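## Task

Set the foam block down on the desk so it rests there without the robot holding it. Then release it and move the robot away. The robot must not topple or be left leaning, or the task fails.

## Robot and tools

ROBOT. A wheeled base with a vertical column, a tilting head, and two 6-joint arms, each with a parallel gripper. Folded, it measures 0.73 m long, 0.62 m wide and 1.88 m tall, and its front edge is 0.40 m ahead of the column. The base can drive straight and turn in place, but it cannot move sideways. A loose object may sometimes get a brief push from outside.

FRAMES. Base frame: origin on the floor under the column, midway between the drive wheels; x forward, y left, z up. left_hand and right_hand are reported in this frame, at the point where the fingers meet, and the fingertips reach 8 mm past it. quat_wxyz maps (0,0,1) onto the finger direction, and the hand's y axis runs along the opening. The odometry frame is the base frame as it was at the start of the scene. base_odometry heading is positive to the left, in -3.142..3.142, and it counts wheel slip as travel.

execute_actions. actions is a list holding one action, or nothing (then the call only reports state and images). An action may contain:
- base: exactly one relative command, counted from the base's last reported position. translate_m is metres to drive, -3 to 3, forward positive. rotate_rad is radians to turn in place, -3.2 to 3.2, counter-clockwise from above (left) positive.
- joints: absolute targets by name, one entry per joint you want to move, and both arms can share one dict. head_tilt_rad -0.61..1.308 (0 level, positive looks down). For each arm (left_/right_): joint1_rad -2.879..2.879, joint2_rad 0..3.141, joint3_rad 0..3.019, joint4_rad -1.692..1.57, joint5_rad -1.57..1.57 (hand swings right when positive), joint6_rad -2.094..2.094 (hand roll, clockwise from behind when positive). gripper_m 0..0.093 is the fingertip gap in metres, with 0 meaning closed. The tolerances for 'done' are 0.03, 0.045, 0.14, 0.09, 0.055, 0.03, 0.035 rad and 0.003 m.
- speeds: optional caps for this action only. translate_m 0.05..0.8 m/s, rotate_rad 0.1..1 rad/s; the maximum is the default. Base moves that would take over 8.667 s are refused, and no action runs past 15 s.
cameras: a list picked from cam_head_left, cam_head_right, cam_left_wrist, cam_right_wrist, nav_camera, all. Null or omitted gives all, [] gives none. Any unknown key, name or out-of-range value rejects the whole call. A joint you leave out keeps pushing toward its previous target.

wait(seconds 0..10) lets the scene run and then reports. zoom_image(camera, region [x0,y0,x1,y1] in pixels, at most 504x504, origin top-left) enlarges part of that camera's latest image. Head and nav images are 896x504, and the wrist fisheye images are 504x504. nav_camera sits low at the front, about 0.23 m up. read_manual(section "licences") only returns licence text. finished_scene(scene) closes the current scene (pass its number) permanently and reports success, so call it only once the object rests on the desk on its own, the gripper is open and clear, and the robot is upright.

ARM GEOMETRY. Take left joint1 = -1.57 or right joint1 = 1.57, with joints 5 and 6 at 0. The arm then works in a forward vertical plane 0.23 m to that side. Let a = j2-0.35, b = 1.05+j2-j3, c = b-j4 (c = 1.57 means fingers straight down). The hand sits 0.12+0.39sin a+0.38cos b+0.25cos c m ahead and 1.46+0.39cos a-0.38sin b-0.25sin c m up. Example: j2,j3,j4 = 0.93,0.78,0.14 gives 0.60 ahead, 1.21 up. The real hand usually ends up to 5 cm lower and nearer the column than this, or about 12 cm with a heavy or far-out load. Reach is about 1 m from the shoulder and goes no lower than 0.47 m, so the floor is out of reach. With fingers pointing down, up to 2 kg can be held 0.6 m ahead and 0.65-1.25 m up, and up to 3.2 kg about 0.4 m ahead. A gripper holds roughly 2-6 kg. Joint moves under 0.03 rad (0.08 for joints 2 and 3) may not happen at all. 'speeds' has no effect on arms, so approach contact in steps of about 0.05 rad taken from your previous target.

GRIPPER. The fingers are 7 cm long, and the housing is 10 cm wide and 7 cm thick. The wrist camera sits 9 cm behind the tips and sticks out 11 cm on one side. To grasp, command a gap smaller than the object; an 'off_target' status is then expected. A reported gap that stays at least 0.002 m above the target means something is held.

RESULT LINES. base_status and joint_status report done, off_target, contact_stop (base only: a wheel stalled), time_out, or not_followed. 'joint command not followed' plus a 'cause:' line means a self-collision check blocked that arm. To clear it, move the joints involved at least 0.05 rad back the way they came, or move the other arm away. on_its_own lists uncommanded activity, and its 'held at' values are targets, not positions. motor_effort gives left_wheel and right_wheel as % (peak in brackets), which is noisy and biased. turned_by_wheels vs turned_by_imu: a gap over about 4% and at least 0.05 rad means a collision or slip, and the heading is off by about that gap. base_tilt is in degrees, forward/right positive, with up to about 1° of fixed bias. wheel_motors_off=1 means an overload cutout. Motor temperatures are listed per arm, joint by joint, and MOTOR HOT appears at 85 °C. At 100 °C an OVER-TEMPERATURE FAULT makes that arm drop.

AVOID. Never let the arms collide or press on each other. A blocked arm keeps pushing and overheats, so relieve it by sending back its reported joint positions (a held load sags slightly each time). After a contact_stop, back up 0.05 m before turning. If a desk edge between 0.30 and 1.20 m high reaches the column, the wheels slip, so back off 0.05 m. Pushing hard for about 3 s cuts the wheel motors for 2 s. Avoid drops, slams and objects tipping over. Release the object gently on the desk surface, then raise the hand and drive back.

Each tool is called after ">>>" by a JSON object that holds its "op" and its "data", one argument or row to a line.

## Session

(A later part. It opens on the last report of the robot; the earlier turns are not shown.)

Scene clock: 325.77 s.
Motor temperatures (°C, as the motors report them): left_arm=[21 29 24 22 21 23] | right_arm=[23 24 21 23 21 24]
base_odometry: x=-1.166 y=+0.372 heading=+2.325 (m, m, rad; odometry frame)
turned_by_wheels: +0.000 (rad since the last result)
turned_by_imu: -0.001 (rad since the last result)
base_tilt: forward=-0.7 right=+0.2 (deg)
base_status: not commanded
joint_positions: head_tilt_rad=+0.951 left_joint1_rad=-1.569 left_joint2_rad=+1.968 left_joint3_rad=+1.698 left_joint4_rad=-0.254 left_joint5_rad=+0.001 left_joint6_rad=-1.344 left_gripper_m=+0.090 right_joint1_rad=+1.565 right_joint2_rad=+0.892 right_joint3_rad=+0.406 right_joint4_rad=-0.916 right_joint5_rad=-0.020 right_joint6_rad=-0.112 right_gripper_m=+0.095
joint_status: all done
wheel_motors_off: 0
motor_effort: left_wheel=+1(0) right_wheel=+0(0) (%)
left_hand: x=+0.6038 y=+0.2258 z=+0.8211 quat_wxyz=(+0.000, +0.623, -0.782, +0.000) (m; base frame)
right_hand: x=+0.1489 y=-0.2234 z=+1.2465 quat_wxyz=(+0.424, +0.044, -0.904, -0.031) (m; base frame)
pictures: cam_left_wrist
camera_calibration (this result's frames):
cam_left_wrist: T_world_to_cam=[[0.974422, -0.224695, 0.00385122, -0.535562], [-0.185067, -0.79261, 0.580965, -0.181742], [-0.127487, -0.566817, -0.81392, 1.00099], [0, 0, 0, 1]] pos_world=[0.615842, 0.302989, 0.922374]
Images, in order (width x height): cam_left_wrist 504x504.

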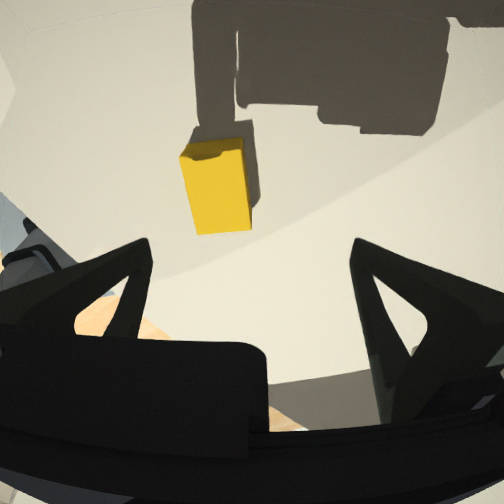

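The block is resting on the desk and the hand is clear above it. Now back away and tuck the arm.

>>> {"op": "execute_actions", "data": {
  "actions": [
    {"base": {"translate_m": -0.35}, "joints": {"left_joint2_rad": 1.3, "left_joint3_rad": 0.9, "left_joint4_rad": -0.3}}
  ],
  "cameras": ["cam_head_left"]
}}

Scene clock: 329.07 s.
Motor temperatures (°C, as the motors report them): left_arm=[21 29 24 22 21 23] | right_arm=[23 24 21 23 21 24]
base_odometry: x=-0.926 y=+0.117 heading=+2.326 (m, m, rad; odometry frame)
turned_by_wheels: +0.001 (rad since the last result)
turned_by_imu: +0.000 (rad since the last result)
base_tilt: forward=-0.5 right=+0.2 (deg)
base_status: done
joint_positions: head_tilt_rad=+0.952 left_joint1_rad=-1.569 left_joint2_rad=+1.299 left_joint3_rad=+0.891 left_joint4_rad=-0.301 left_joint5_rad=+0.001 left_joint6_rad=-1.344 left_gripper_m=+0.090 right_joint1_rad=+1.565 right_joint2_rad=+0.891 right_joint3_rad=+0.404 right_joint4_rad=-0.916 right_joint5_rad=-0.020 right_joint6_rad=-0.112 right_gripper_m=+0.095
joint_status: all done
wheel_motors_off: 0
motor_effort: left_wheel=+1(44) right_wheel=+0(30) (%)
left_hand: x=+0.4363 y=+0.2253 z=+1.0580 quat_wxyz=(+0.072, +0.620, -0.779, -0.058) (m; base frame)
right_hand: x=+0.1477 y=-0.2234 z=+1.2469 quat_wxyz=(+0.425, +0.044, -0.904, -0.031) (m; base frame)
pictures: cam_head_left
camera_calibration (this result's frames):
cam_head_left: T_world_to_cam=[[0.0618627, -0.996362, -0.0586141, 0.119467], [-0.790488, -0.0130576, -0.612338, 0.979602], [0.609345, 0.0842146, -0.78842, 1.11459], [0, 0, 0, 1]] pos_world=[0.0878025, 0.0379583, 1.48562]
Images, in order (width x height): cam_head_left 896x504.

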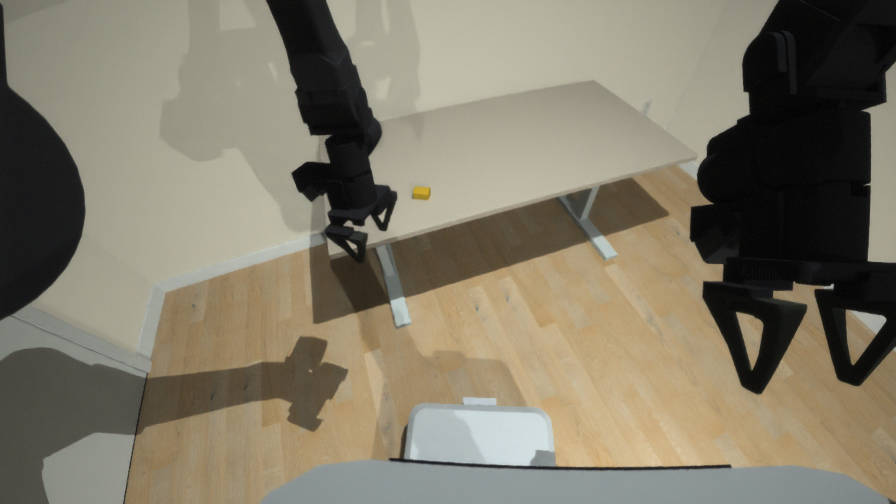

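The block sits on the desk well inside the edge, and the robot is clear.

>>> {"op": "finished_scene", "data": {
  "scene": 1
}}

The scene is finished: the task was done.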